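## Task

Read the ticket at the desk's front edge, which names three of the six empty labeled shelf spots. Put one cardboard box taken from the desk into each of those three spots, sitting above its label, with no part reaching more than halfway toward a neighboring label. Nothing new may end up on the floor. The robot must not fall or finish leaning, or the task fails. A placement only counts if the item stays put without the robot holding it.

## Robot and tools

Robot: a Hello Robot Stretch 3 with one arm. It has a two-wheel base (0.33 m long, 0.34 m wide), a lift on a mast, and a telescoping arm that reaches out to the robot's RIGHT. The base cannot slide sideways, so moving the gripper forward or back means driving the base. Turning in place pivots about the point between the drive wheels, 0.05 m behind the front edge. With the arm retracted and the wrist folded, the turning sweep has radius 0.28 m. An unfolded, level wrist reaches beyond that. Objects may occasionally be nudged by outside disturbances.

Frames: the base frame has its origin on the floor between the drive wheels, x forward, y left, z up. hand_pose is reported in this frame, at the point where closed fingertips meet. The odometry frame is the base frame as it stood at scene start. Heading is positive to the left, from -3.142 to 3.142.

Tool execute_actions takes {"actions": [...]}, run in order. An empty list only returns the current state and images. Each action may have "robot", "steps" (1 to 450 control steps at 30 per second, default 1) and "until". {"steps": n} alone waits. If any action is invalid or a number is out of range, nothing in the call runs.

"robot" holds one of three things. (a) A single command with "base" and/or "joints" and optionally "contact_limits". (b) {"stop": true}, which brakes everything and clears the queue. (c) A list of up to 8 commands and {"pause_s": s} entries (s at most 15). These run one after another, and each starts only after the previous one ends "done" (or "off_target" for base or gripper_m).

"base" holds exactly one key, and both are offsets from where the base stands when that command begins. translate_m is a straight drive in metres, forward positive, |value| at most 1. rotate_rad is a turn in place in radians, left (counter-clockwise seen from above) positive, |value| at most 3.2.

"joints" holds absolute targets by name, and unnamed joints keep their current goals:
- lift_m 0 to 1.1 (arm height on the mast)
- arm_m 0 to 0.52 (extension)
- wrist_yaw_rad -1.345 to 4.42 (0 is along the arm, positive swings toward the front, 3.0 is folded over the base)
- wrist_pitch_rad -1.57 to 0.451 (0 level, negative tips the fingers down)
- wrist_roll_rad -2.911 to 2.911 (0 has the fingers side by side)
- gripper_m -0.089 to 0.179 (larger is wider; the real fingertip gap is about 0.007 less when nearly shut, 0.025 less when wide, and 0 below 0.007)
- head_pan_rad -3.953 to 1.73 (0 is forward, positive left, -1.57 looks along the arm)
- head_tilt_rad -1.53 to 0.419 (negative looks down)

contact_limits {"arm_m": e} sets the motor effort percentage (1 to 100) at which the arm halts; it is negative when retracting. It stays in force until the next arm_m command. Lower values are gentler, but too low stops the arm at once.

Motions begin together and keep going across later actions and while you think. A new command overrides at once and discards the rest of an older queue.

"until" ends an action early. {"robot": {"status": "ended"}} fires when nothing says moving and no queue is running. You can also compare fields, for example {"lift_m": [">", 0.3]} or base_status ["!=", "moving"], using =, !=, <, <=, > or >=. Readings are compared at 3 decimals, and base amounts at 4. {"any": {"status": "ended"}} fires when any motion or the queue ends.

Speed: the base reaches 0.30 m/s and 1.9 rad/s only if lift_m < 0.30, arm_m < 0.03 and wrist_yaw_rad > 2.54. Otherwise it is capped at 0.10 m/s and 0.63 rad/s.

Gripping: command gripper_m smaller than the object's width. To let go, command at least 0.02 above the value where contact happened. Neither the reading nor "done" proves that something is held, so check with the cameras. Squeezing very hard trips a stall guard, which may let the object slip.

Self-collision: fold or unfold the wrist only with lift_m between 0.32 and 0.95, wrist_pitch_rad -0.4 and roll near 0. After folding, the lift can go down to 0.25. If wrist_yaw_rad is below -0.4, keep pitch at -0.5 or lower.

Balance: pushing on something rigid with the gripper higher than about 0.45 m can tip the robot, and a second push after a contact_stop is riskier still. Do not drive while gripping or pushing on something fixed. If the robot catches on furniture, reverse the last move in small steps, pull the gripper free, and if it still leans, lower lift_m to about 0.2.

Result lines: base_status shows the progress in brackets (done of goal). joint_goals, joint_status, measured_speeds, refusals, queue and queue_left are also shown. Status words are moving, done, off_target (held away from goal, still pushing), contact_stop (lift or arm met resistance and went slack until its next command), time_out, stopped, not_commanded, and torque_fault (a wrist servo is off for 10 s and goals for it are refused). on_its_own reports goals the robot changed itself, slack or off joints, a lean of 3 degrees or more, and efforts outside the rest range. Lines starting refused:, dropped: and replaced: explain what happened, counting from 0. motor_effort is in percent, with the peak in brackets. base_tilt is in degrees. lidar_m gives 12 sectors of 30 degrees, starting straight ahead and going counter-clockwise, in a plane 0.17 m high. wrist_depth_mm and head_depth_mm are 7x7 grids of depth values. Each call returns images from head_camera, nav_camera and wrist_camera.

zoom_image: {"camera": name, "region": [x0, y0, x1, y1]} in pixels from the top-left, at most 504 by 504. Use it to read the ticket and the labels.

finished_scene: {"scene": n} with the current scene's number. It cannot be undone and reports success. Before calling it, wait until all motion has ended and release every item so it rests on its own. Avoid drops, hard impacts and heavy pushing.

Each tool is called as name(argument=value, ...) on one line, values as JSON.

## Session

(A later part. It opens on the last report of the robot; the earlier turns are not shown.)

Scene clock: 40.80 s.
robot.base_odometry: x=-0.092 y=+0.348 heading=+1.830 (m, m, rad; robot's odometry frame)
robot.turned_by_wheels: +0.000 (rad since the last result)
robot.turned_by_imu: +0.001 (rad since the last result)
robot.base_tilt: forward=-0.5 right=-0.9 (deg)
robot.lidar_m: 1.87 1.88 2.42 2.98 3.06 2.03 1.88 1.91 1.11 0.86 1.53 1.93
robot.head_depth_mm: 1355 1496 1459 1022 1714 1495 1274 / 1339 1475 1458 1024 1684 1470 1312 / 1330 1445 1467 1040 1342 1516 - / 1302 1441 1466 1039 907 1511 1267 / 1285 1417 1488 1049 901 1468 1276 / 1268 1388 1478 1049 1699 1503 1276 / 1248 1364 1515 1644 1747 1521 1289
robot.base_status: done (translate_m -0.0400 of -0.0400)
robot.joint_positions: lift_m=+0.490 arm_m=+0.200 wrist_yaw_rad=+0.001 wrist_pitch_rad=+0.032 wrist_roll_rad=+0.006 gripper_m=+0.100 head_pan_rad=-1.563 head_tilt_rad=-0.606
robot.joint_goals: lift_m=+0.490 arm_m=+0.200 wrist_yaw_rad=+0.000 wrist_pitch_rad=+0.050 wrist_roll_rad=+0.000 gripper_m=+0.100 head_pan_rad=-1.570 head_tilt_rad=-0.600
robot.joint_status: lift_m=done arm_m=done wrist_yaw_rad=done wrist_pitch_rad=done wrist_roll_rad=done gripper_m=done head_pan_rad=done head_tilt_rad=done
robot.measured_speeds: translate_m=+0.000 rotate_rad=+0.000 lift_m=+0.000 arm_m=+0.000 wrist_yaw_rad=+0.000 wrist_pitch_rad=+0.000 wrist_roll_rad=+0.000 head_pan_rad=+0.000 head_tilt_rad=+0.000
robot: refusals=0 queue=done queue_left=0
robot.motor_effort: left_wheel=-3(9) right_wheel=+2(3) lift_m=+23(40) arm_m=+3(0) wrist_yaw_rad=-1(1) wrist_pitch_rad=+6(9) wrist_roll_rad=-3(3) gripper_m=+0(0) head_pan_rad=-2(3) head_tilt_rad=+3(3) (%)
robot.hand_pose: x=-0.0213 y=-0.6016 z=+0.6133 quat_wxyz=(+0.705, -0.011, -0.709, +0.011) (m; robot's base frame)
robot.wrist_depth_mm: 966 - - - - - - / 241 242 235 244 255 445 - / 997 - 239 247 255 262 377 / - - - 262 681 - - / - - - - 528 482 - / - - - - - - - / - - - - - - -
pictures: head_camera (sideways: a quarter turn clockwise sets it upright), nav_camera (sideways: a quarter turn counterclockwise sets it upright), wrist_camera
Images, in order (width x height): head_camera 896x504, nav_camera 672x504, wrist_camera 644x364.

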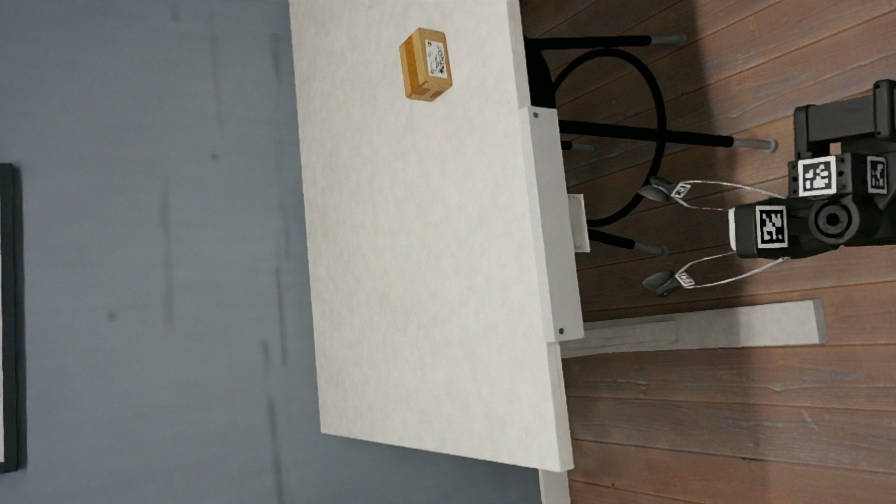

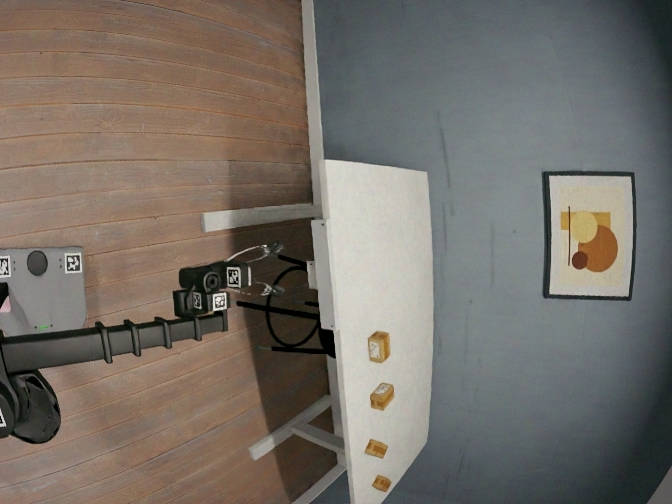

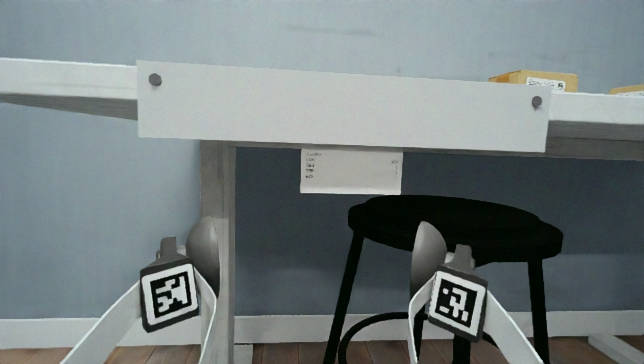

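execute_actions(actions=[{"robot":{"base":{"translate_m":-0.025},"joints":{"arm_m":0.24,"lift_m":0.52,"wrist_pitch_rad":0.03,"wrist_roll_rad":1.57,"gripper_m":0.05,"head_tilt_rad":-0.85}},"steps":450,"until":{"robot":{"status":"ended"}}}])

Scene clock: 51.50 s.
robot.base_odometry: x=-0.086 y=+0.324 heading=+1.830 (m, m, rad; robot's odometry frame)
robot.turned_by_wheels: +0.000 (rad since the last result)
robot.turned_by_imu: +0.001 (rad since the last result)
robot.base_tilt: forward=-0.4 right=-1.0 (deg)
robot.lidar_m: 1.89 1.90 2.45 2.97 3.02 2.01 1.86 1.88 1.10 0.85 1.53 1.93
robot.head_depth_mm: 1423 1200 984 1723 1505 1313 1157 / 1409 1197 974 1784 1535 1325 - / 1397 1199 942 1705 - 1285 1161 / 1362 1199 943 1664 1546 1314 1155 / 1353 1205 949 1666 1479 1319 1159 / 1328 1206 945 1752 1519 1318 1168 / 1303 1401 978 1754 1522 1317 1162
robot.base_status: done (translate_m -0.0250 of -0.0250)
robot.joint_positions: lift_m=+0.520 arm_m=+0.240 wrist_yaw_rad=+0.001 wrist_pitch_rad=+0.014 wrist_roll_rad=+1.566 gripper_m=+0.050 head_pan_rad=-1.563 head_tilt_rad=-0.839
robot.joint_goals: lift_m=+0.520 arm_m=+0.240 wrist_yaw_rad=+0.000 wrist_pitch_rad=+0.030 wrist_roll_rad=+1.570 gripper_m=+0.050 head_pan_rad=-1.570 head_tilt_rad=-0.850
robot.joint_status: lift_m=done arm_m=done wrist_yaw_rad=done wrist_pitch_rad=done wrist_roll_rad=done gripper_m=done head_pan_rad=done head_tilt_rad=done
robot.measured_speeds: translate_m=+0.000 rotate_rad=+0.000 lift_m=+0.000 arm_m=+0.000 wrist_yaw_rad=+0.000 wrist_pitch_rad=+0.000 wrist_roll_rad=+0.000 head_pan_rad=+0.000 head_tilt_rad=+0.000
robot: refusals=0 queue=done queue_left=0
robot.motor_effort: left_wheel=-3(5) right_wheel=+1(2) lift_m=+40(42) arm_m=+2(7) wrist_yaw_rad=-1(0) wrist_pitch_rad=+5(6) wrist_roll_rad=+2(4) gripper_m=-1(82) head_pan_rad=-2(1) head_tilt_rad=-6(26) (%)
robot.hand_pose: x=-0.0212 y=-0.6412 z=+0.6375 quat_wxyz=(+0.003, +0.000, -1.000, +0.006) (m; robot's base frame)
robot.wrist_depth_mm: - - 214 - 397 - 369 / - - 214 - 456 - 761 / - - 215 - 582 - 799 / - - 217 549 - - 727 / - - 217 227 - - 783 / - - - 586 603 589 619 / - - 221 - - - 742
pictures: head_camera (sideways: a quarter turn clockwise sets it upright), nav_camera (sideways: a quarter turn counterclockwise sets it upright), wrist_camera
Images, in order (width x height): head_camera 896x504, nav_camera 672x504, wrist_camera 644x364.

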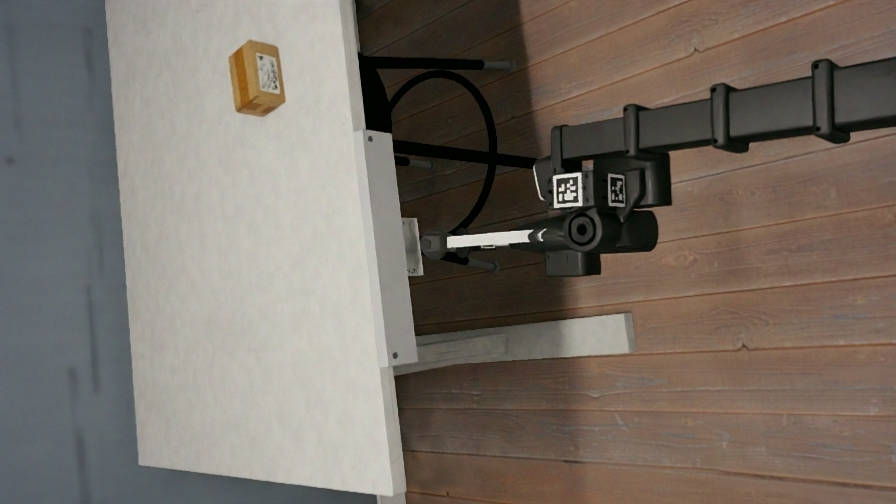

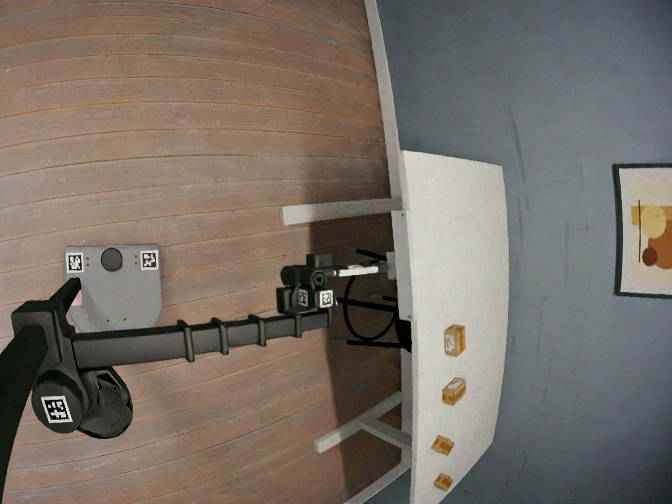

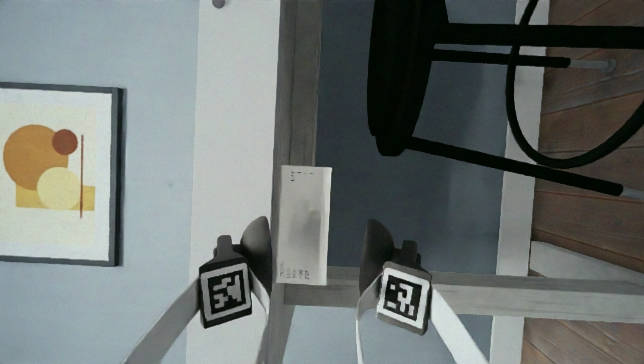

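execute_actions(actions=[{"robot":[{"joints":{"lift_m":0.508,"gripper_m":0.035}},{"joints":{"arm_m":0.28}}],"steps":450,"until":{"robot":{"status":"ended"}}}])

Scene clock: 55.63 s.
robot.base_odometry: x=-0.086 y=+0.324 heading=+1.830 (m, m, rad; robot's odometry frame)
robot.turned_by_wheels: +0.000 (rad since the last result)
robot.turned_by_imu: +0.001 (rad since the last result)
robot.base_tilt: forward=-0.4 right=-0.8 (deg)
robot.lidar_m: 1.89 1.91 2.45 2.98 3.03 2.01 1.86 1.89 1.10 0.85 1.53 1.93
robot.head_depth_mm: 1426 1199 983 1740 1494 1315 1163 / 1405 1204 973 1771 1520 1325 - / 1385 1202 943 1705 - 1304 1156 / 1368 1203 943 1656 1491 1316 1158 / 1350 1213 946 1654 1477 1309 1164 / 1333 1212 945 1731 1512 1312 1166 / 1310 1405 973 1735 1518 1309 1167
robot.base_status: done (translate_m -0.0250 of -0.0250)
robot.joint_positions: lift_m=+0.508 arm_m=+0.280 wrist_yaw_rad=+0.001 wrist_pitch_rad=+0.013 wrist_roll_rad=+1.566 gripper_m=+0.035 head_pan_rad=-1.563 head_tilt_rad=-0.839
robot.joint_goals: lift_m=+0.508 arm_m=+0.280 wrist_yaw_rad=+0.000 wrist_pitch_rad=+0.030 wrist_roll_rad=+1.570 gripper_m=+0.035 head_pan_rad=-1.570 head_tilt_rad=-0.850
robot.joint_status: lift_m=done arm_m=done wrist_yaw_rad=done wrist_pitch_rad=done wrist_roll_rad=done gripper_m=done head_pan_rad=done head_tilt_rad=done
robot.measured_speeds: translate_m=+0.000 rotate_rad=+0.000 lift_m=+0.000 arm_m=+0.000 wrist_yaw_rad=+0.000 wrist_pitch_rad=+0.000 wrist_roll_rad=+0.000 head_pan_rad=+0.000 head_tilt_rad=+0.000
robot: refusals=0 queue=done queue_left=0
robot.motor_effort: left_wheel=-3(3) right_wheel=+2(1) lift_m=+23(41) arm_m=+2(4) wrist_yaw_rad=+0(0) wrist_pitch_rad=+6(6) wrist_roll_rad=+2(1) gripper_m=-1(61) head_pan_rad=-2(2) head_tilt_rad=-5(6) (%)
robot.hand_pose: x=-0.0212 y=-0.6812 z=+0.6261 quat_wxyz=(+0.003, +0.000, -1.000, +0.006) (m; robot's base frame)
robot.wrist_depth_mm: 979 994 174 985 361 671 329 / - - 175 991 410 962 749 / - 978 177 - 540 993 784 / - - 177 - - 984 677 / - 999 178 - - - 776 / - 179 178 544 603 614 673 / - - 180 - - 998 689
pictures: head_camera (sideways: a quarter turn clockwise sets it upright), nav_camera (sideways: a quarter turn counterclockwise sets it upright), wrist_camera
Images, in order (width x height): head_camera 896x504, nav_camera 672x504, wrist_camera 644x364.

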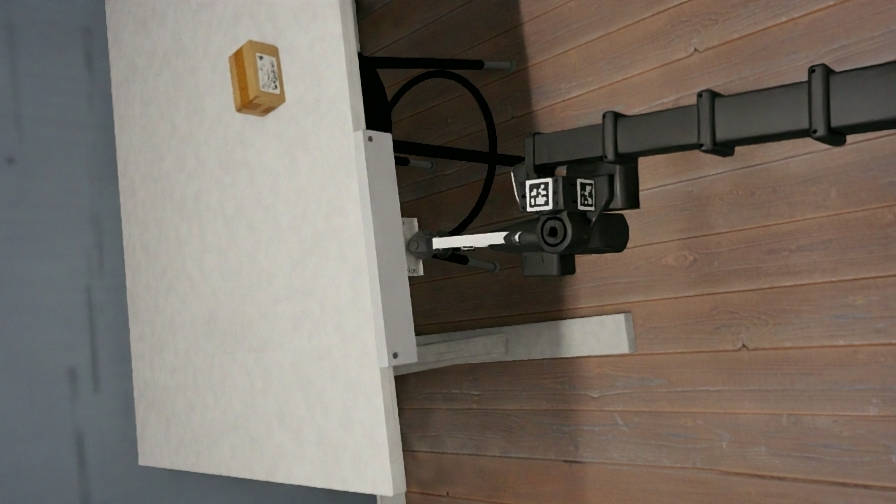

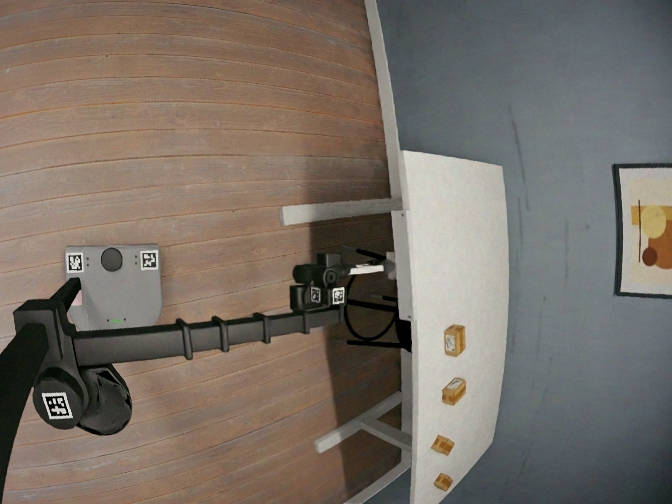

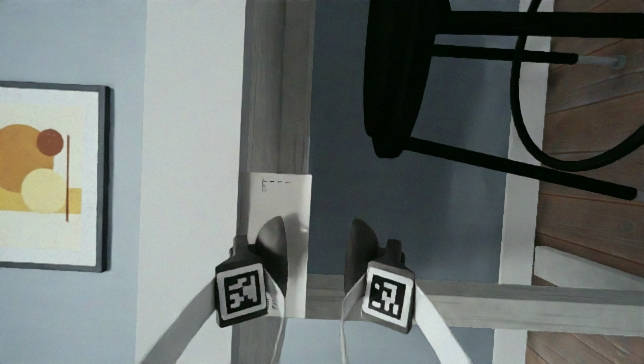

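execute_actions(actions=[{"robot":{"joints":{"arm_m":0.305},"contact_limits":{"arm_m":12}},"steps":150,"until":{"robot":{"status":"ended"}}},{"robot":{"joints":{"lift_m":0.46}},"steps":150,"until":{"robot":{"status":"ended"}}}])

Scene clock: 58.73 s.
robot.base_odometry: x=-0.086 y=+0.324 heading=+1.830 (m, m, rad; robot's odometry frame)
robot.turned_by_wheels: +0.000 (rad since the last result)
robot.turned_by_imu: +0.001 (rad since the last result)
robot.base_tilt: forward=-0.6 right=-0.8 (deg)
robot.lidar_m: 1.89 1.91 2.45 2.98 3.03 2.01 1.86 1.89 1.10 0.86 1.53 1.93
robot.head_depth_mm: 1411 1197 990 1726 1509 1302 1160 / 1416 1195 973 1775 1497 1323 - / 1383 1202 936 1684 - 1299 1162 / 1368 1213 947 1648 1563 1311 1155 / 1349 1205 942 1658 1470 1314 1156 / 1334 1211 942 1755 1526 1314 1168 / 1313 1365 978 1735 1518 1318 1168
robot.base_status: done (translate_m -0.0250 of -0.0250)
robot.joint_positions: lift_m=+0.460 arm_m=+0.282 wrist_yaw_rad=-0.002 wrist_pitch_rad=+0.014 wrist_roll_rad=+1.568 gripper_m=+0.035 head_pan_rad=-1.563 head_tilt_rad=-0.840
robot.joint_goals: lift_m=+0.460 arm_m=+0.282 wrist_yaw_rad=+0.000 wrist_pitch_rad=+0.030 wrist_roll_rad=+1.570 gripper_m=+0.035 head_pan_rad=-1.570 head_tilt_rad=-0.850
robot.joint_status: lift_m=done arm_m=contact_stop wrist_yaw_rad=done wrist_pitch_rad=done wrist_roll_rad=done gripper_m=done head_pan_rad=done head_tilt_rad=done
robot.measured_speeds: translate_m=+0.000 rotate_rad=+0.000 lift_m=+0.000 arm_m=+0.000 wrist_yaw_rad=+0.000 wrist_pitch_rad=+0.000 wrist_roll_rad=+0.000 head_pan_rad=+0.000 head_tilt_rad=+0.000
robot: refusals=0 queue=done queue_left=0
robot.on_its_own: arm_m is slack since a contact_stop, until your next command for it (your +0.305 is given up)
robot.motor_effort: left_wheel=-2(4) right_wheel=+0(4) lift_m=+22(22) arm_m=-1(10) wrist_yaw_rad=+1(1) wrist_pitch_rad=+5(12) wrist_roll_rad=+0(1) gripper_m=-1(7) head_pan_rad=-3(3) head_tilt_rad=-5(5) (%)
robot.contact_limits: arm_m 12 (drawing in: default 22, maximum 36; extending or still: default 29, maximum 48)
robot.hand_pose: x=-0.0218 y=-0.6832 z=+0.5783 quat_wxyz=(+0.002, -0.001, -1.000, +0.007) (m; robot's base frame)
robot.wrist_depth_mm: 991 173 392 - 346 932 323 / 985 174 402 987 995 979 713 / 977 175 410 985 980 - 690 / 998 176 424 - - 981 661 / 987 176 185 - - - 702 / 178 177 186 564 590 613 617 / 178 178 467 - - 879 634
pictures: head_camera (sideways: a quarter turn clockwise sets it upright), nav_camera (sideways: a quarter turn counterclockwise sets it upright), wrist_camera
Images, in order (width x height): head_camera 896x504, nav_camera 672x504, wrist_camera 644x364.

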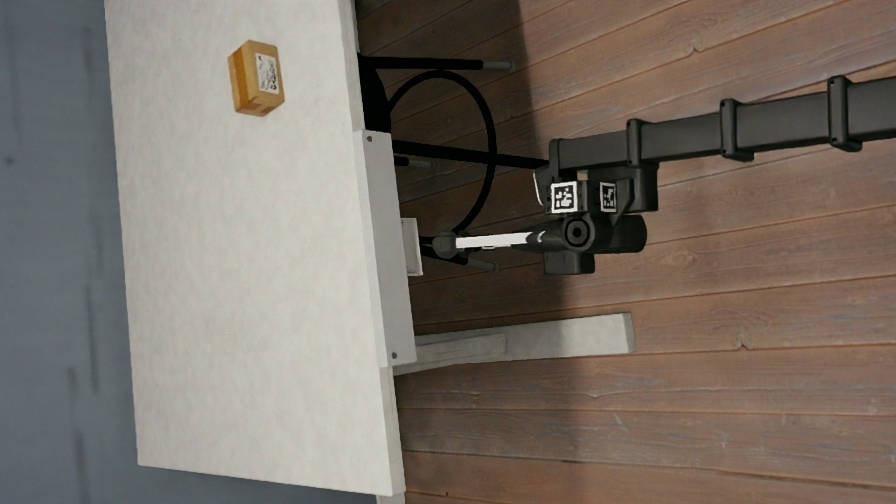

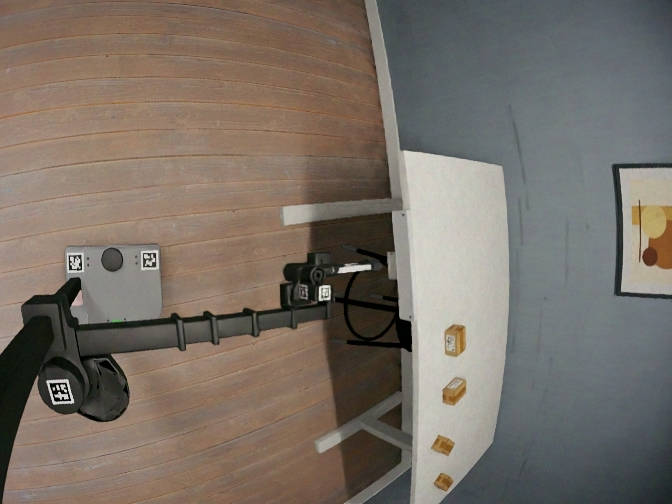

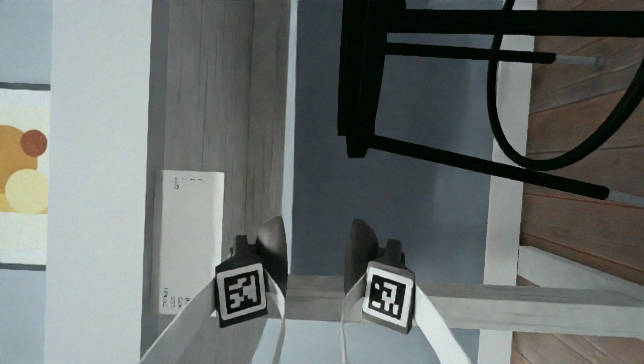

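execute_actions(actions=[{"robot":[{"joints":{"lift_m":0.508,"arm_m":0.28}},{"joints":{"arm_m":0.305}}],"steps":250,"until":{"robot":{"status":"ended"}}}])

Scene clock: 62.53 s.
robot.base_odometry: x=-0.086 y=+0.324 heading=+1.830 (m, m, rad; robot's odometry frame)
robot.turned_by_wheels: +0.000 (rad since the last result)
robot.turned_by_imu: +0.003 (rad since the last result)
robot.base_tilt: forward=-1.5 right=-2.4 (deg)
robot.lidar_m: 1.90 1.91 2.45 2.97 2.98 2.01 1.86 1.89 1.11 0.86 1.54 1.94
robot.head_depth_mm: 1450 1257 1013 1778 1523 1319 1158 / 1424 1272 1009 1791 1553 1349 - / 1416 1277 983 1773 - 1323 1160 / 1388 1286 984 1751 1476 1340 1171 / 1370 1286 991 1594 1507 1334 1169 / 1355 1298 992 1789 1549 1348 1181 / 1333 1436 1033 1796 1553 1338 1182
robot.base_status: done (translate_m -0.0250 of -0.0250)
robot.joint_positions: lift_m=+0.508 arm_m=+0.303 wrist_yaw_rad=+0.024 wrist_pitch_rad=-0.029 wrist_roll_rad=+1.568 gripper_m=+0.035 head_pan_rad=-1.564 head_tilt_rad=-0.841
robot.joint_goals: lift_m=+0.508 arm_m=+0.305 wrist_yaw_rad=+0.000 wrist_pitch_rad=+0.030 wrist_roll_rad=+1.570 gripper_m=+0.035 head_pan_rad=-1.570 head_tilt_rad=-0.850
robot.joint_status: lift_m=done arm_m=done wrist_yaw_rad=done wrist_pitch_rad=done wrist_roll_rad=done gripper_m=done head_pan_rad=done head_tilt_rad=done
robot.measured_speeds: translate_m=+0.000 rotate_rad=+0.000 lift_m=+0.000 arm_m=+0.000 wrist_yaw_rad=+0.000 wrist_pitch_rad=+0.000 wrist_roll_rad=+0.000 head_pan_rad=+0.000 head_tilt_rad=+0.000
robot: refusals=0 queue=done queue_left=0
robot.on_its_own: arm_m is at rest, and its effort (+21) is outside its rest range (-14 to +14); wrist_yaw_rad is at rest, and its effort (-17) is outside its rest range (-12 to +12)
robot.motor_effort: left_wheel=-2(9) right_wheel=+0(4) lift_m=+39(42) arm_m=+21(27) wrist_yaw_rad=-17(17) wrist_pitch_rad=+21(21) wrist_roll_rad=+1(0) gripper_m=+5(5) head_pan_rad=-2(2) head_tilt_rad=-5(6) (%)
robot.hand_pose: x=-0.0153 y=-0.7033 z=+0.6146 quat_wxyz=(+0.002, +0.012, -1.000, -0.015) (m; robot's base frame)
robot.wrist_depth_mm: 976 974 167 971 354 337 322 / 980 968 168 983 402 970 778 / 962 987 170 989 541 - 739 / 995 985 171 - - - 707 / 987 - 173 183 - - 763 / - - 174 185 550 563 573 / - - 177 - - - 730
pictures: head_camera (sideways: a quarter turn clockwise sets it upright), nav_camera (sideways: a quarter turn counterclockwise sets it upright), wrist_camera
Images, in order (width x height): head_camera 896x504, nav_camera 672x504, wrist_camera 644x364.

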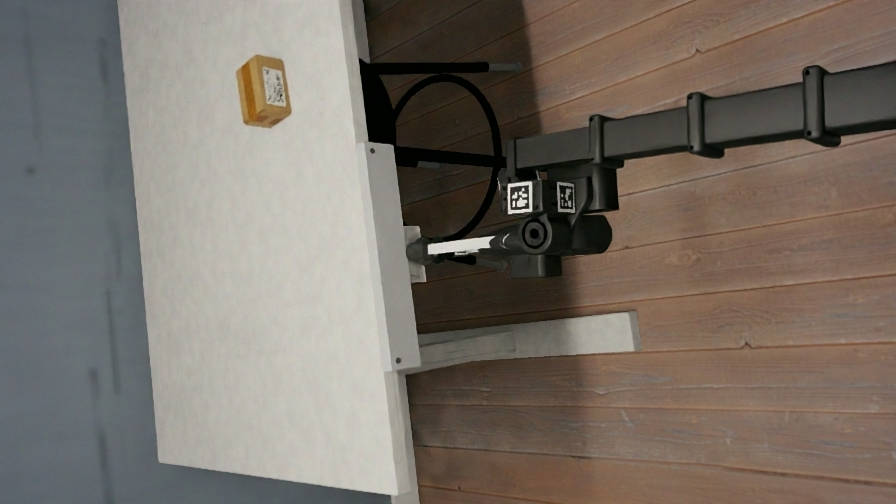

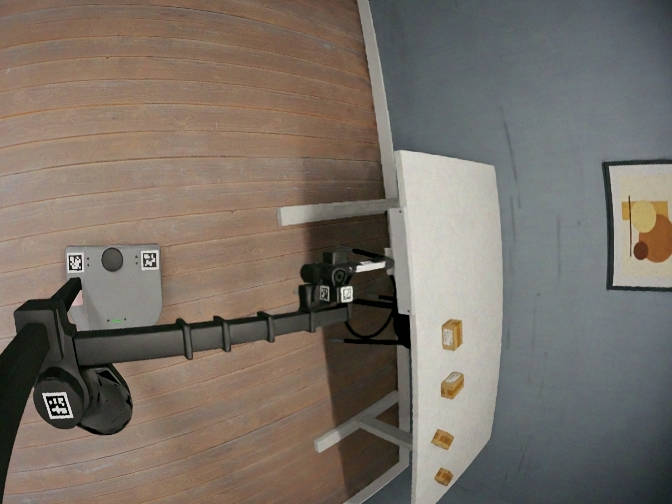

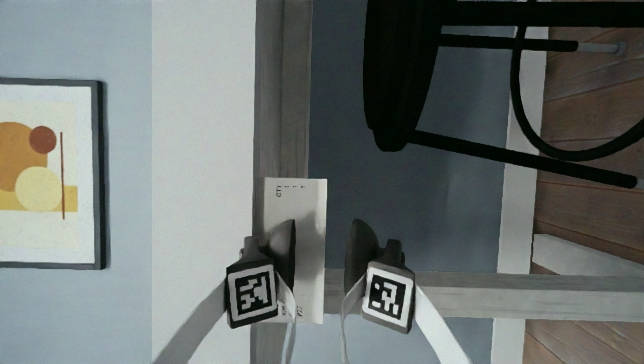

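Pushing hard; ease off, pinch, and lower.

execute_actions(actions=[{"robot":[{"joints":{"arm_m":0.29}},{"joints":{"gripper_m":0.0}},{"joints":{"lift_m":0.46}}],"steps":250,"until":{"robot":{"status":"ended"}}}])

Scene clock: 66.53 s.
robot.base_odometry: x=-0.086 y=+0.324 heading=+1.830 (m, m, rad; robot's odometry frame)
robot.turned_by_wheels: +0.000 (rad since the last result)
robot.turned_by_imu: -0.008 (rad since the last result)
robot.base_tilt: forward=-0.6 right=-1.1 (deg)
robot.lidar_m: 1.90 1.91 2.44 2.97 3.06 2.02 1.86 1.88 1.10 0.85 1.53 1.93
robot.head_depth_mm: 1436 1209 1014 1730 1520 1308 1159 / 1410 1209 973 1735 1520 1313 - / 1401 1217 952 1698 - 1312 1152 / 1388 1222 949 1667 1493 1317 1165 / 1347 1215 956 1668 1492 1307 1156 / 1340 1224 952 1718 1515 1324 1157 / 1320 1341 955 1739 1523 1321 1165
robot.base_status: done (translate_m -0.0250 of -0.0250)
robot.joint_positions: lift_m=+0.461 arm_m=+0.289 wrist_yaw_rad=+0.016 wrist_pitch_rad=+0.142 wrist_roll_rad=+1.568 gripper_m=+0.000 head_pan_rad=-1.564 head_tilt_rad=-0.841
robot.joint_goals: lift_m=+0.460 arm_m=+0.290 wrist_yaw_rad=+0.000 wrist_pitch_rad=+0.030 wrist_roll_rad=+1.570 gripper_m=+0.000 head_pan_rad=-1.570 head_tilt_rad=-0.850
robot.joint_status: lift_m=done arm_m=done wrist_yaw_rad=done wrist_pitch_rad=done wrist_roll_rad=done gripper_m=done head_pan_rad=done head_tilt_rad=done
robot.measured_speeds: translate_m=+0.000 rotate_rad=+0.000 lift_m=+0.000 arm_m=+0.000 wrist_yaw_rad=+0.000 wrist_pitch_rad=+0.000 wrist_roll_rad=+0.000 head_pan_rad=+0.000 head_tilt_rad=+0.000
robot: refusals=0 queue=done queue_left=0
robot.on_its_own: wrist_pitch_rad is at rest, and its effort (-40) is outside its rest range (-20 to +32)
robot.motor_effort: left_wheel=-1(3) right_wheel=+0(1) lift_m=+16(39) arm_m=+14(20) wrist_yaw_rad=-12(18) wrist_pitch_rad=-40(41) wrist_roll_rad=+1(1) gripper_m=-17(81) head_pan_rad=-3(2) head_tilt_rad=-5(5) (%)
robot.hand_pose: x=-0.0172 y=-0.6906 z=+0.6114 quat_wxyz=(+0.001, +0.008, -0.997, +0.070) (m; robot's base frame)
robot.wrist_depth_mm: - - 178 497 362 326 617 / - - 179 504 494 927 879 / - - 180 508 512 927 870 / - - 183 514 977 929 805 / - 187 182 514 967 949 894 / - 188 - 514 591 932 783 / - - 198 - - 511 486
pictures: head_camera (sideways: a quarter turn clockwise sets it upright), nav_camera (sideways: a quarter turn counterclockwise sets it upright), wrist_camera
Images, in order (width x height): head_camera 896x504, nav_camera 672x504, wrist_camera 644x364.

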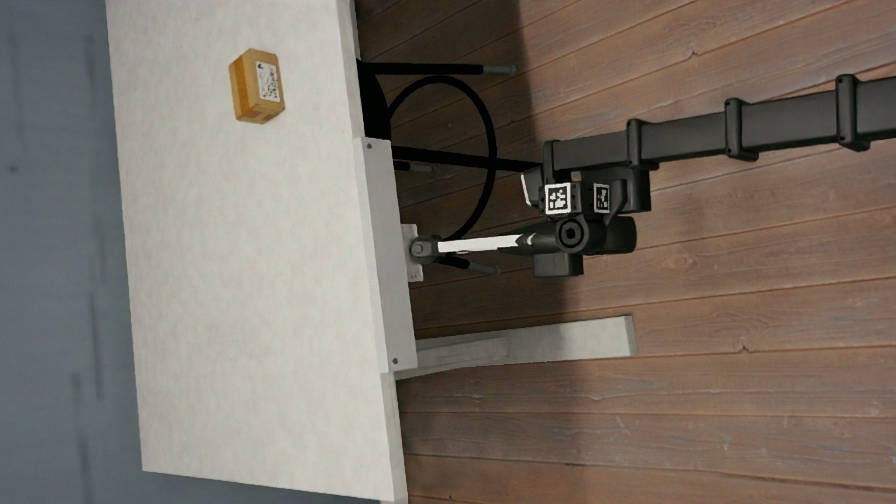

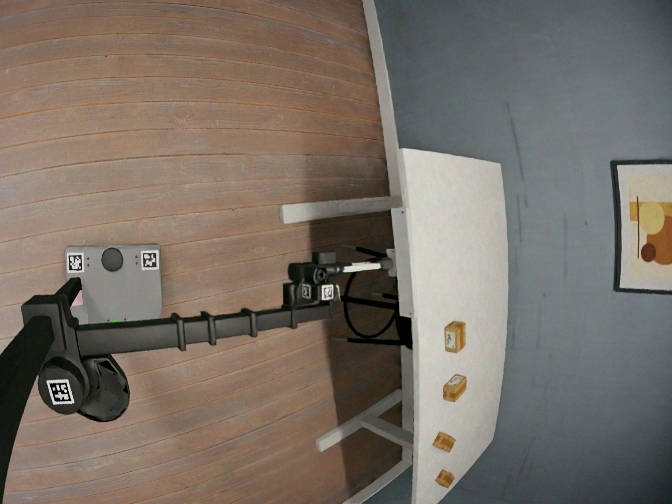

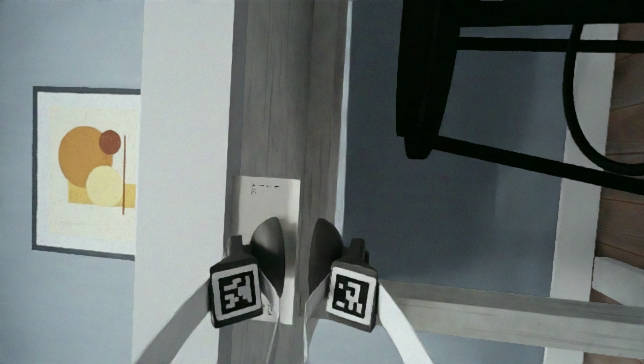

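execute_actions(actions=[{"robot":[{"joints":{"lift_m":0.50,"gripper_m":0.04}},{"joints":{"arm_m":0.2}},{"joints":{"lift_m":0.36,"wrist_roll_rad":0,"wrist_pitch_rad":0.45}},{"joints":{"arm_m":0.27}}],"steps":400,"until":{"robot":{"status":"ended"}}}])

zoom_image(camera="wrist_camera", region=[200,0,440,180])

Scene clock: 77.60 s.
robot.base_odometry: x=-0.086 y=+0.324 heading=+1.830 (m, m, rad; robot's odometry frame)
robot.turned_by_wheels: +0.000 (rad since the last result)
robot.turned_by_imu: +0.000 (rad since the last result)
robot.base_tilt: forward=-0.6 right=-0.9 (deg)
robot.lidar_m: 1.89 1.90 2.43 2.98 3.04 2.01 1.86 1.88 1.10 0.86 1.53 1.92
robot.head_depth_mm: 1428 1189 997 1731 1503 1306 1157 / 1413 1195 964 1747 1503 1304 1170 / 1391 1195 939 1698 1539 1260 1156 / 1368 1202 941 1650 1571 1292 1162 / 1346 1210 943 1661 1480 1318 1162 / 1328 1211 945 1704 1531 1309 1172 / 1314 1303 949 1745 1513 1312 1159
robot.base_status: done (translate_m -0.0250 of -0.0250)
robot.joint_positions: lift_m=+0.360 arm_m=+0.270 wrist_yaw_rad=+0.001 wrist_pitch_rad=+0.424 wrist_roll_rad=+0.007 gripper_m=+0.040 head_pan_rad=-1.564 head_tilt_rad=-0.841
robot.joint_goals: lift_m=+0.360 arm_m=+0.270 wrist_yaw_rad=+0.000 wrist_pitch_rad=+0.450 wrist_roll_rad=+0.000 gripper_m=+0.040 head_pan_rad=-1.570 head_tilt_rad=-0.850
robot.joint_status: lift_m=done arm_m=done wrist_yaw_rad=done wrist_pitch_rad=done wrist_roll_rad=done gripper_m=done head_pan_rad=done head_tilt_rad=done
robot.measured_speeds: translate_m=+0.000 rotate_rad=+0.000 lift_m=+0.000 arm_m=+0.000 wrist_yaw_rad=+0.000 wrist_pitch_rad=+0.000 wrist_roll_rad=+0.000 head_pan_rad=+0.000 head_tilt_rad=+0.000
robot: refusals=0 queue=done queue_left=0
robot.motor_effort: left_wheel=-1(2) right_wheel=+0(6) lift_m=+23(41) arm_m=+2(12) wrist_yaw_rad=-1(11) wrist_pitch_rad=+9(40) wrist_roll_rad=-3(6) gripper_m=+0(77) head_pan_rad=-2(3) head_tilt_rad=-5(5) (%)
robot.hand_pose: x=-0.0211 y=-0.6581 z=+0.5825 quat_wxyz=(+0.689, -0.147, -0.694, +0.150) (m; robot's base frame)
robot.wrist_depth_mm: - - - - - - - / 227 215 223 233 244 - - / 313 305 226 227 238 249 285 / 983 484 469 228 437 422 408 / 958 947 591 - 626 604 623 / 907 925 - 986 - - - / 873 906 928 943 975 381 -
pictures: head_camera (sideways: a quarter turn clockwise sets it upright), nav_camera (sideways: a quarter turn counterclockwise sets it upright), wrist_camera
Images, in order (width x height): head_camera 896x504, nav_camera 672x504, wrist_camera 644x364.

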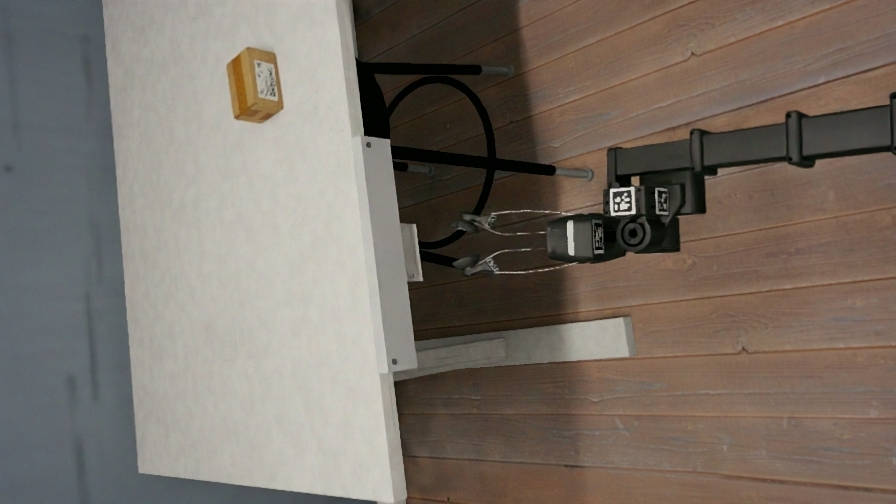

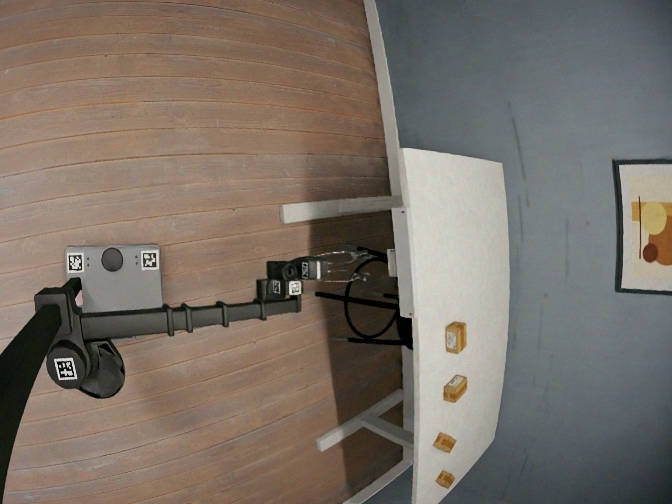

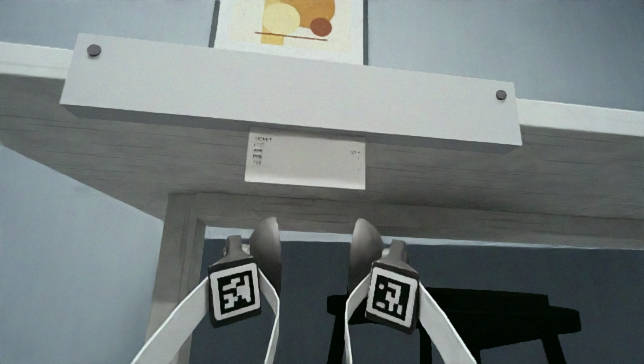

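Region (200, 0, 440, 180) of wrist_camera's 644x364 image, scaled by 2.100; it fills the top 378 rows of this view, and the rest is white.

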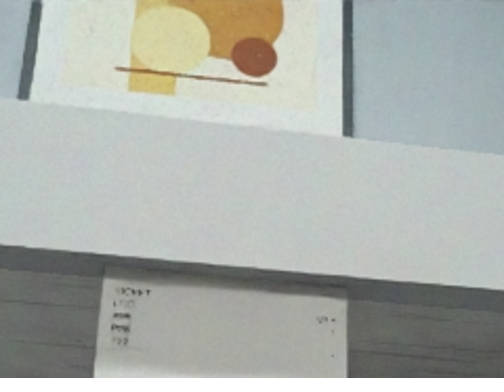

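execute_actions(actions=[{"robot":[{"joints":{"lift_m":0.47,"wrist_pitch_rad":0.05,"arm_m":0.24,"gripper_m":0.12}},{"joints":{"arm_m":0.33}}],"steps":400,"until":{"robot":{"status":"ended"}}}])

zoom_image(camera="wrist_camera", region=[220,60,460,240])

Scene clock: 83.83 s.
robot.base_odometry: x=-0.086 y=+0.324 heading=+1.830 (m, m, rad; robot's odometry frame)
robot.turned_by_wheels: +0.000 (rad since the last result)
robot.turned_by_imu: +0.001 (rad since the last result)
robot.base_tilt: forward=-0.6 right=-0.7 (deg)
robot.lidar_m: 1.89 1.91 2.43 2.98 3.07 2.02 1.86 1.89 1.10 0.85 1.53 1.92
robot.head_depth_mm: 1416 1195 999 1739 1499 1310 1155 / 1416 1199 965 1722 1525 1327 - / 1393 1208 940 1698 - 1313 1154 / 1374 1195 938 1656 1461 1311 1154 / 1361 1201 943 1652 1482 1315 1154 / 1327 1204 945 1697 1510 1318 1164 / 1310 1305 944 1746 1512 1313 1171
robot.base_status: done (translate_m -0.0250 of -0.0250)
robot.joint_positions: lift_m=+0.470 arm_m=+0.330 wrist_yaw_rad=+0.001 wrist_pitch_rad=+0.034 wrist_roll_rad=+0.007 gripper_m=+0.120 head_pan_rad=-1.564 head_tilt_rad=-0.841
robot.joint_goals: lift_m=+0.470 arm_m=+0.330 wrist_yaw_rad=+0.000 wrist_pitch_rad=+0.050 wrist_roll_rad=+0.000 gripper_m=+0.120 head_pan_rad=-1.570 head_tilt_rad=-0.850
robot.joint_status: lift_m=done arm_m=done wrist_yaw_rad=done wrist_pitch_rad=done wrist_roll_rad=done gripper_m=done head_pan_rad=done head_tilt_rad=done
robot.measured_speeds: translate_m=+0.000 rotate_rad=+0.000 lift_m=+0.000 arm_m=+0.000 wrist_yaw_rad=+0.000 wrist_pitch_rad=+0.000 wrist_roll_rad=+0.000 head_pan_rad=+0.000 head_tilt_rad=+0.000
robot: refusals=0 queue=done queue_left=0
robot.motor_effort: left_wheel=-2(2) right_wheel=+0(0) lift_m=+40(42) arm_m=+3(1) wrist_yaw_rad=+0(1) wrist_pitch_rad=+5(9) wrist_roll_rad=-3(3) gripper_m=+0(81) head_pan_rad=-2(2) head_tilt_rad=-5(5) (%)
robot.hand_pose: x=-0.0212 y=-0.7316 z=+0.5929 quat_wxyz=(+0.705, -0.011, -0.709, +0.012) (m; robot's base frame)
robot.wrist_depth_mm: 108 110 113 117 121 125 129 / 349 115 116 120 123 128 132 / 869 460 126 130 468 488 504 / 869 474 129 134 - - - / 903 919 954 983 395 365 - / 928 921 985 992 - 316 - / 927 722 - - - - -
pictures: head_camera (sideways: a quarter turn clockwise sets it upright), nav_camera (sideways: a quarter turn counterclockwise sets it upright), wrist_camera
Images, in order (width x height): head_camera 896x504, nav_camera 672x504, wrist_camera 644x364.

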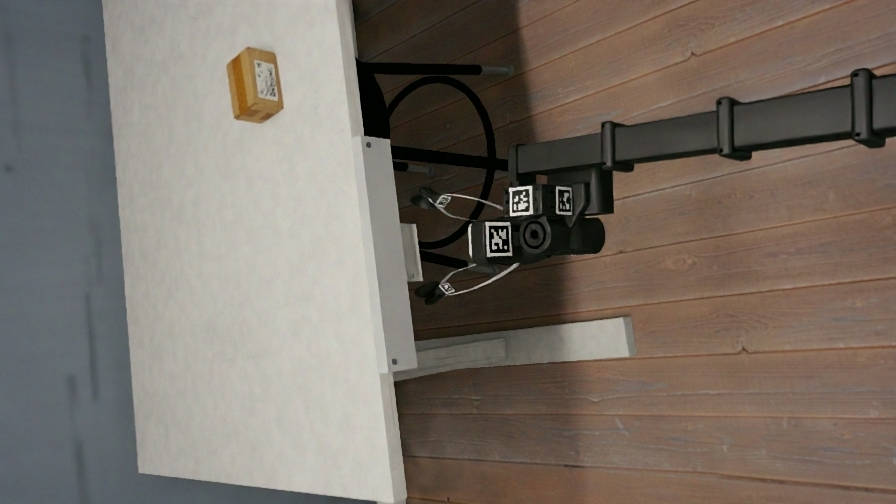

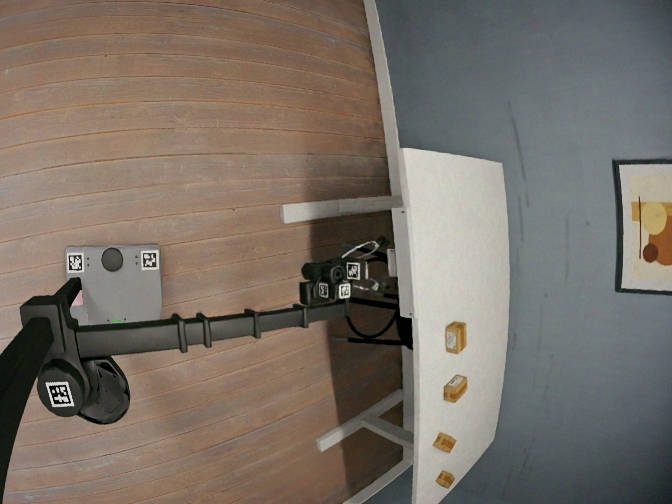

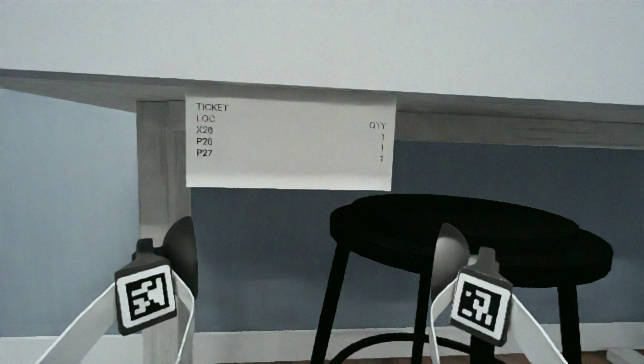

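Region (220, 60, 460, 240) of wrist_camera's 644x364 image, scaled by 2.100; it fills the top 378 rows of this view, and the rest is white.

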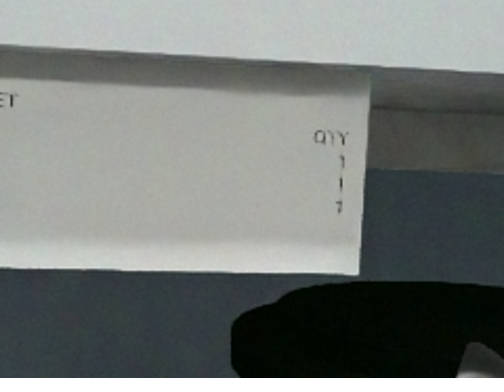

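zoom_image(camera="wrist_camera", region=[180,90,280,170])

Region (180, 90, 280, 170) of wrist_camera's 644x364 image, scaled by 5.040; it fills the top 403 rows of this view, and the rest is white.

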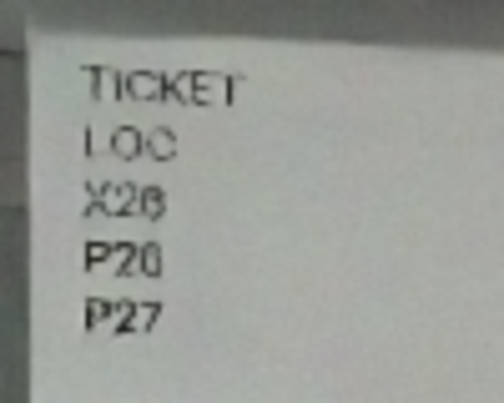

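execute_actions(actions=[{"robot":[{"joints":{"arm_m":0.2}},{"base":{"translate_m":-0.2},"joints":{"lift_m":0.66,"wrist_pitch_rad":0.0,"gripper_m":0.15,"head_tilt_rad":-0.6}},{"joints":{"arm_m":0.35}}],"steps":400,"until":{"robot":{"status":"ended"}}}])

Scene clock: 96.67 s.
robot.base_odometry: x=-0.035 y=+0.131 heading=+1.830 (m, m, rad; robot's odometry frame)
robot.turned_by_wheels: +0.000 (rad since the last result)
robot.turned_by_imu: +0.001 (rad since the last result)
robot.base_tilt: forward=-0.5 right=-0.9 (deg)
robot.lidar_m: 2.10 2.11 2.69 2.96 2.73 1.80 1.66 1.68 1.45 0.84 1.10 1.95
robot.head_depth_mm: 1376 1537 1457 1037 1835 1505 1303 / 1366 1502 1462 1041 1900 - 1258 / 1346 1495 1466 1034 - 1467 1280 / 1336 1466 1473 1030 1189 1448 1271 / 1302 1449 1477 1049 1483 1514 1276 / 1295 1427 1468 1052 905 1520 1278 / 1265 1386 1465 1058 904 1480 1277
robot.base_status: done (translate_m -0.2000 of -0.2000)
robot.joint_positions: lift_m=+0.660 arm_m=+0.350 wrist_yaw_rad=+0.001 wrist_pitch_rad=-0.016 wrist_roll_rad=+0.007 gripper_m=+0.150 head_pan_rad=-1.564 head_tilt_rad=-0.606
robot.joint_goals: lift_m=+0.660 arm_m=+0.350 wrist_yaw_rad=+0.000 wrist_pitch_rad=+0.000 wrist_roll_rad=+0.000 gripper_m=+0.150 head_pan_rad=-1.570 head_tilt_rad=-0.600
robot.joint_status: lift_m=done arm_m=done wrist_yaw_rad=done wrist_pitch_rad=done wrist_roll_rad=done gripper_m=done head_pan_rad=done head_tilt_rad=done
robot.measured_speeds: translate_m=+0.000 rotate_rad=+0.000 lift_m=+0.000 arm_m=+0.000 wrist_yaw_rad=+0.000 wrist_pitch_rad=+0.000 wrist_roll_rad=+0.000 head_pan_rad=+0.000 head_tilt_rad=+0.000
robot: refusals=0 queue=done queue_left=0
robot.motor_effort: left_wheel=-1(5) right_wheel=+0(4) lift_m=+40(42) arm_m=+3(3) wrist_yaw_rad=-1(1) wrist_pitch_rad=+6(6) wrist_roll_rad=-2(3) gripper_m=+0(79) head_pan_rad=-2(3) head_tilt_rad=+4(24) (%)
robot.hand_pose: x=-0.0213 y=-0.7505 z=+0.7701 quat_wxyz=(+0.705, +0.006, -0.709, -0.006) (m; robot's base frame)
robot.wrist_depth_mm: 847 853 895 917 931 968 995 / 861 874 888 917 963 996 - / 855 907 934 962 991 - - / 585 613 654 683 738 780 836 / 329 370 348 309 317 358 334 / 237 235 239 243 249 - 260 / - 177 181 184 187 182 195
pictures: head_camera (sideways: a quarter turn clockwise sets it upright), nav_camera (sideways: a quarter turn counterclockwise sets it upright), wrist_camera
Images, in order (width x height): head_camera 896x504, nav_camera 672x504, wrist_camera 644x364.

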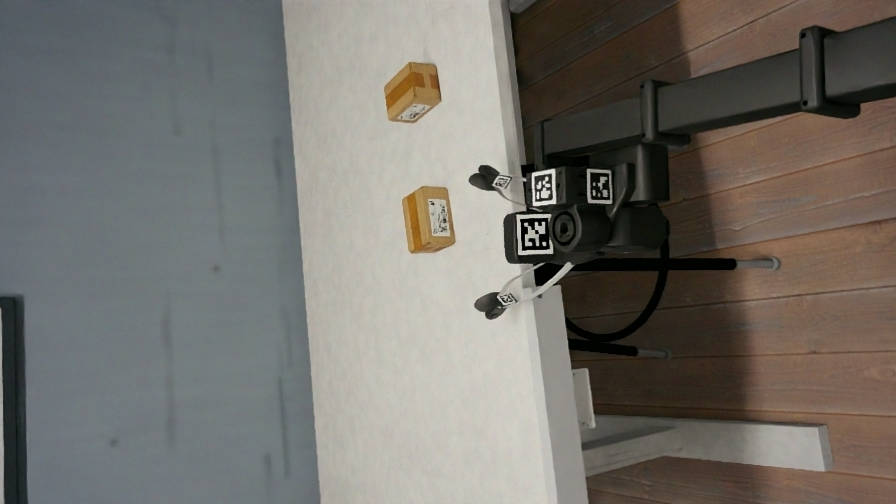

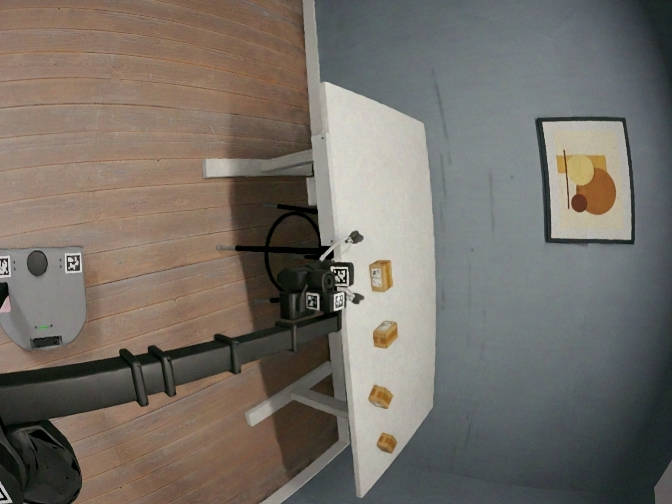

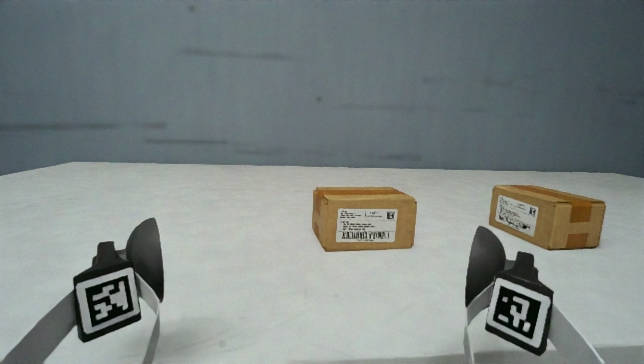

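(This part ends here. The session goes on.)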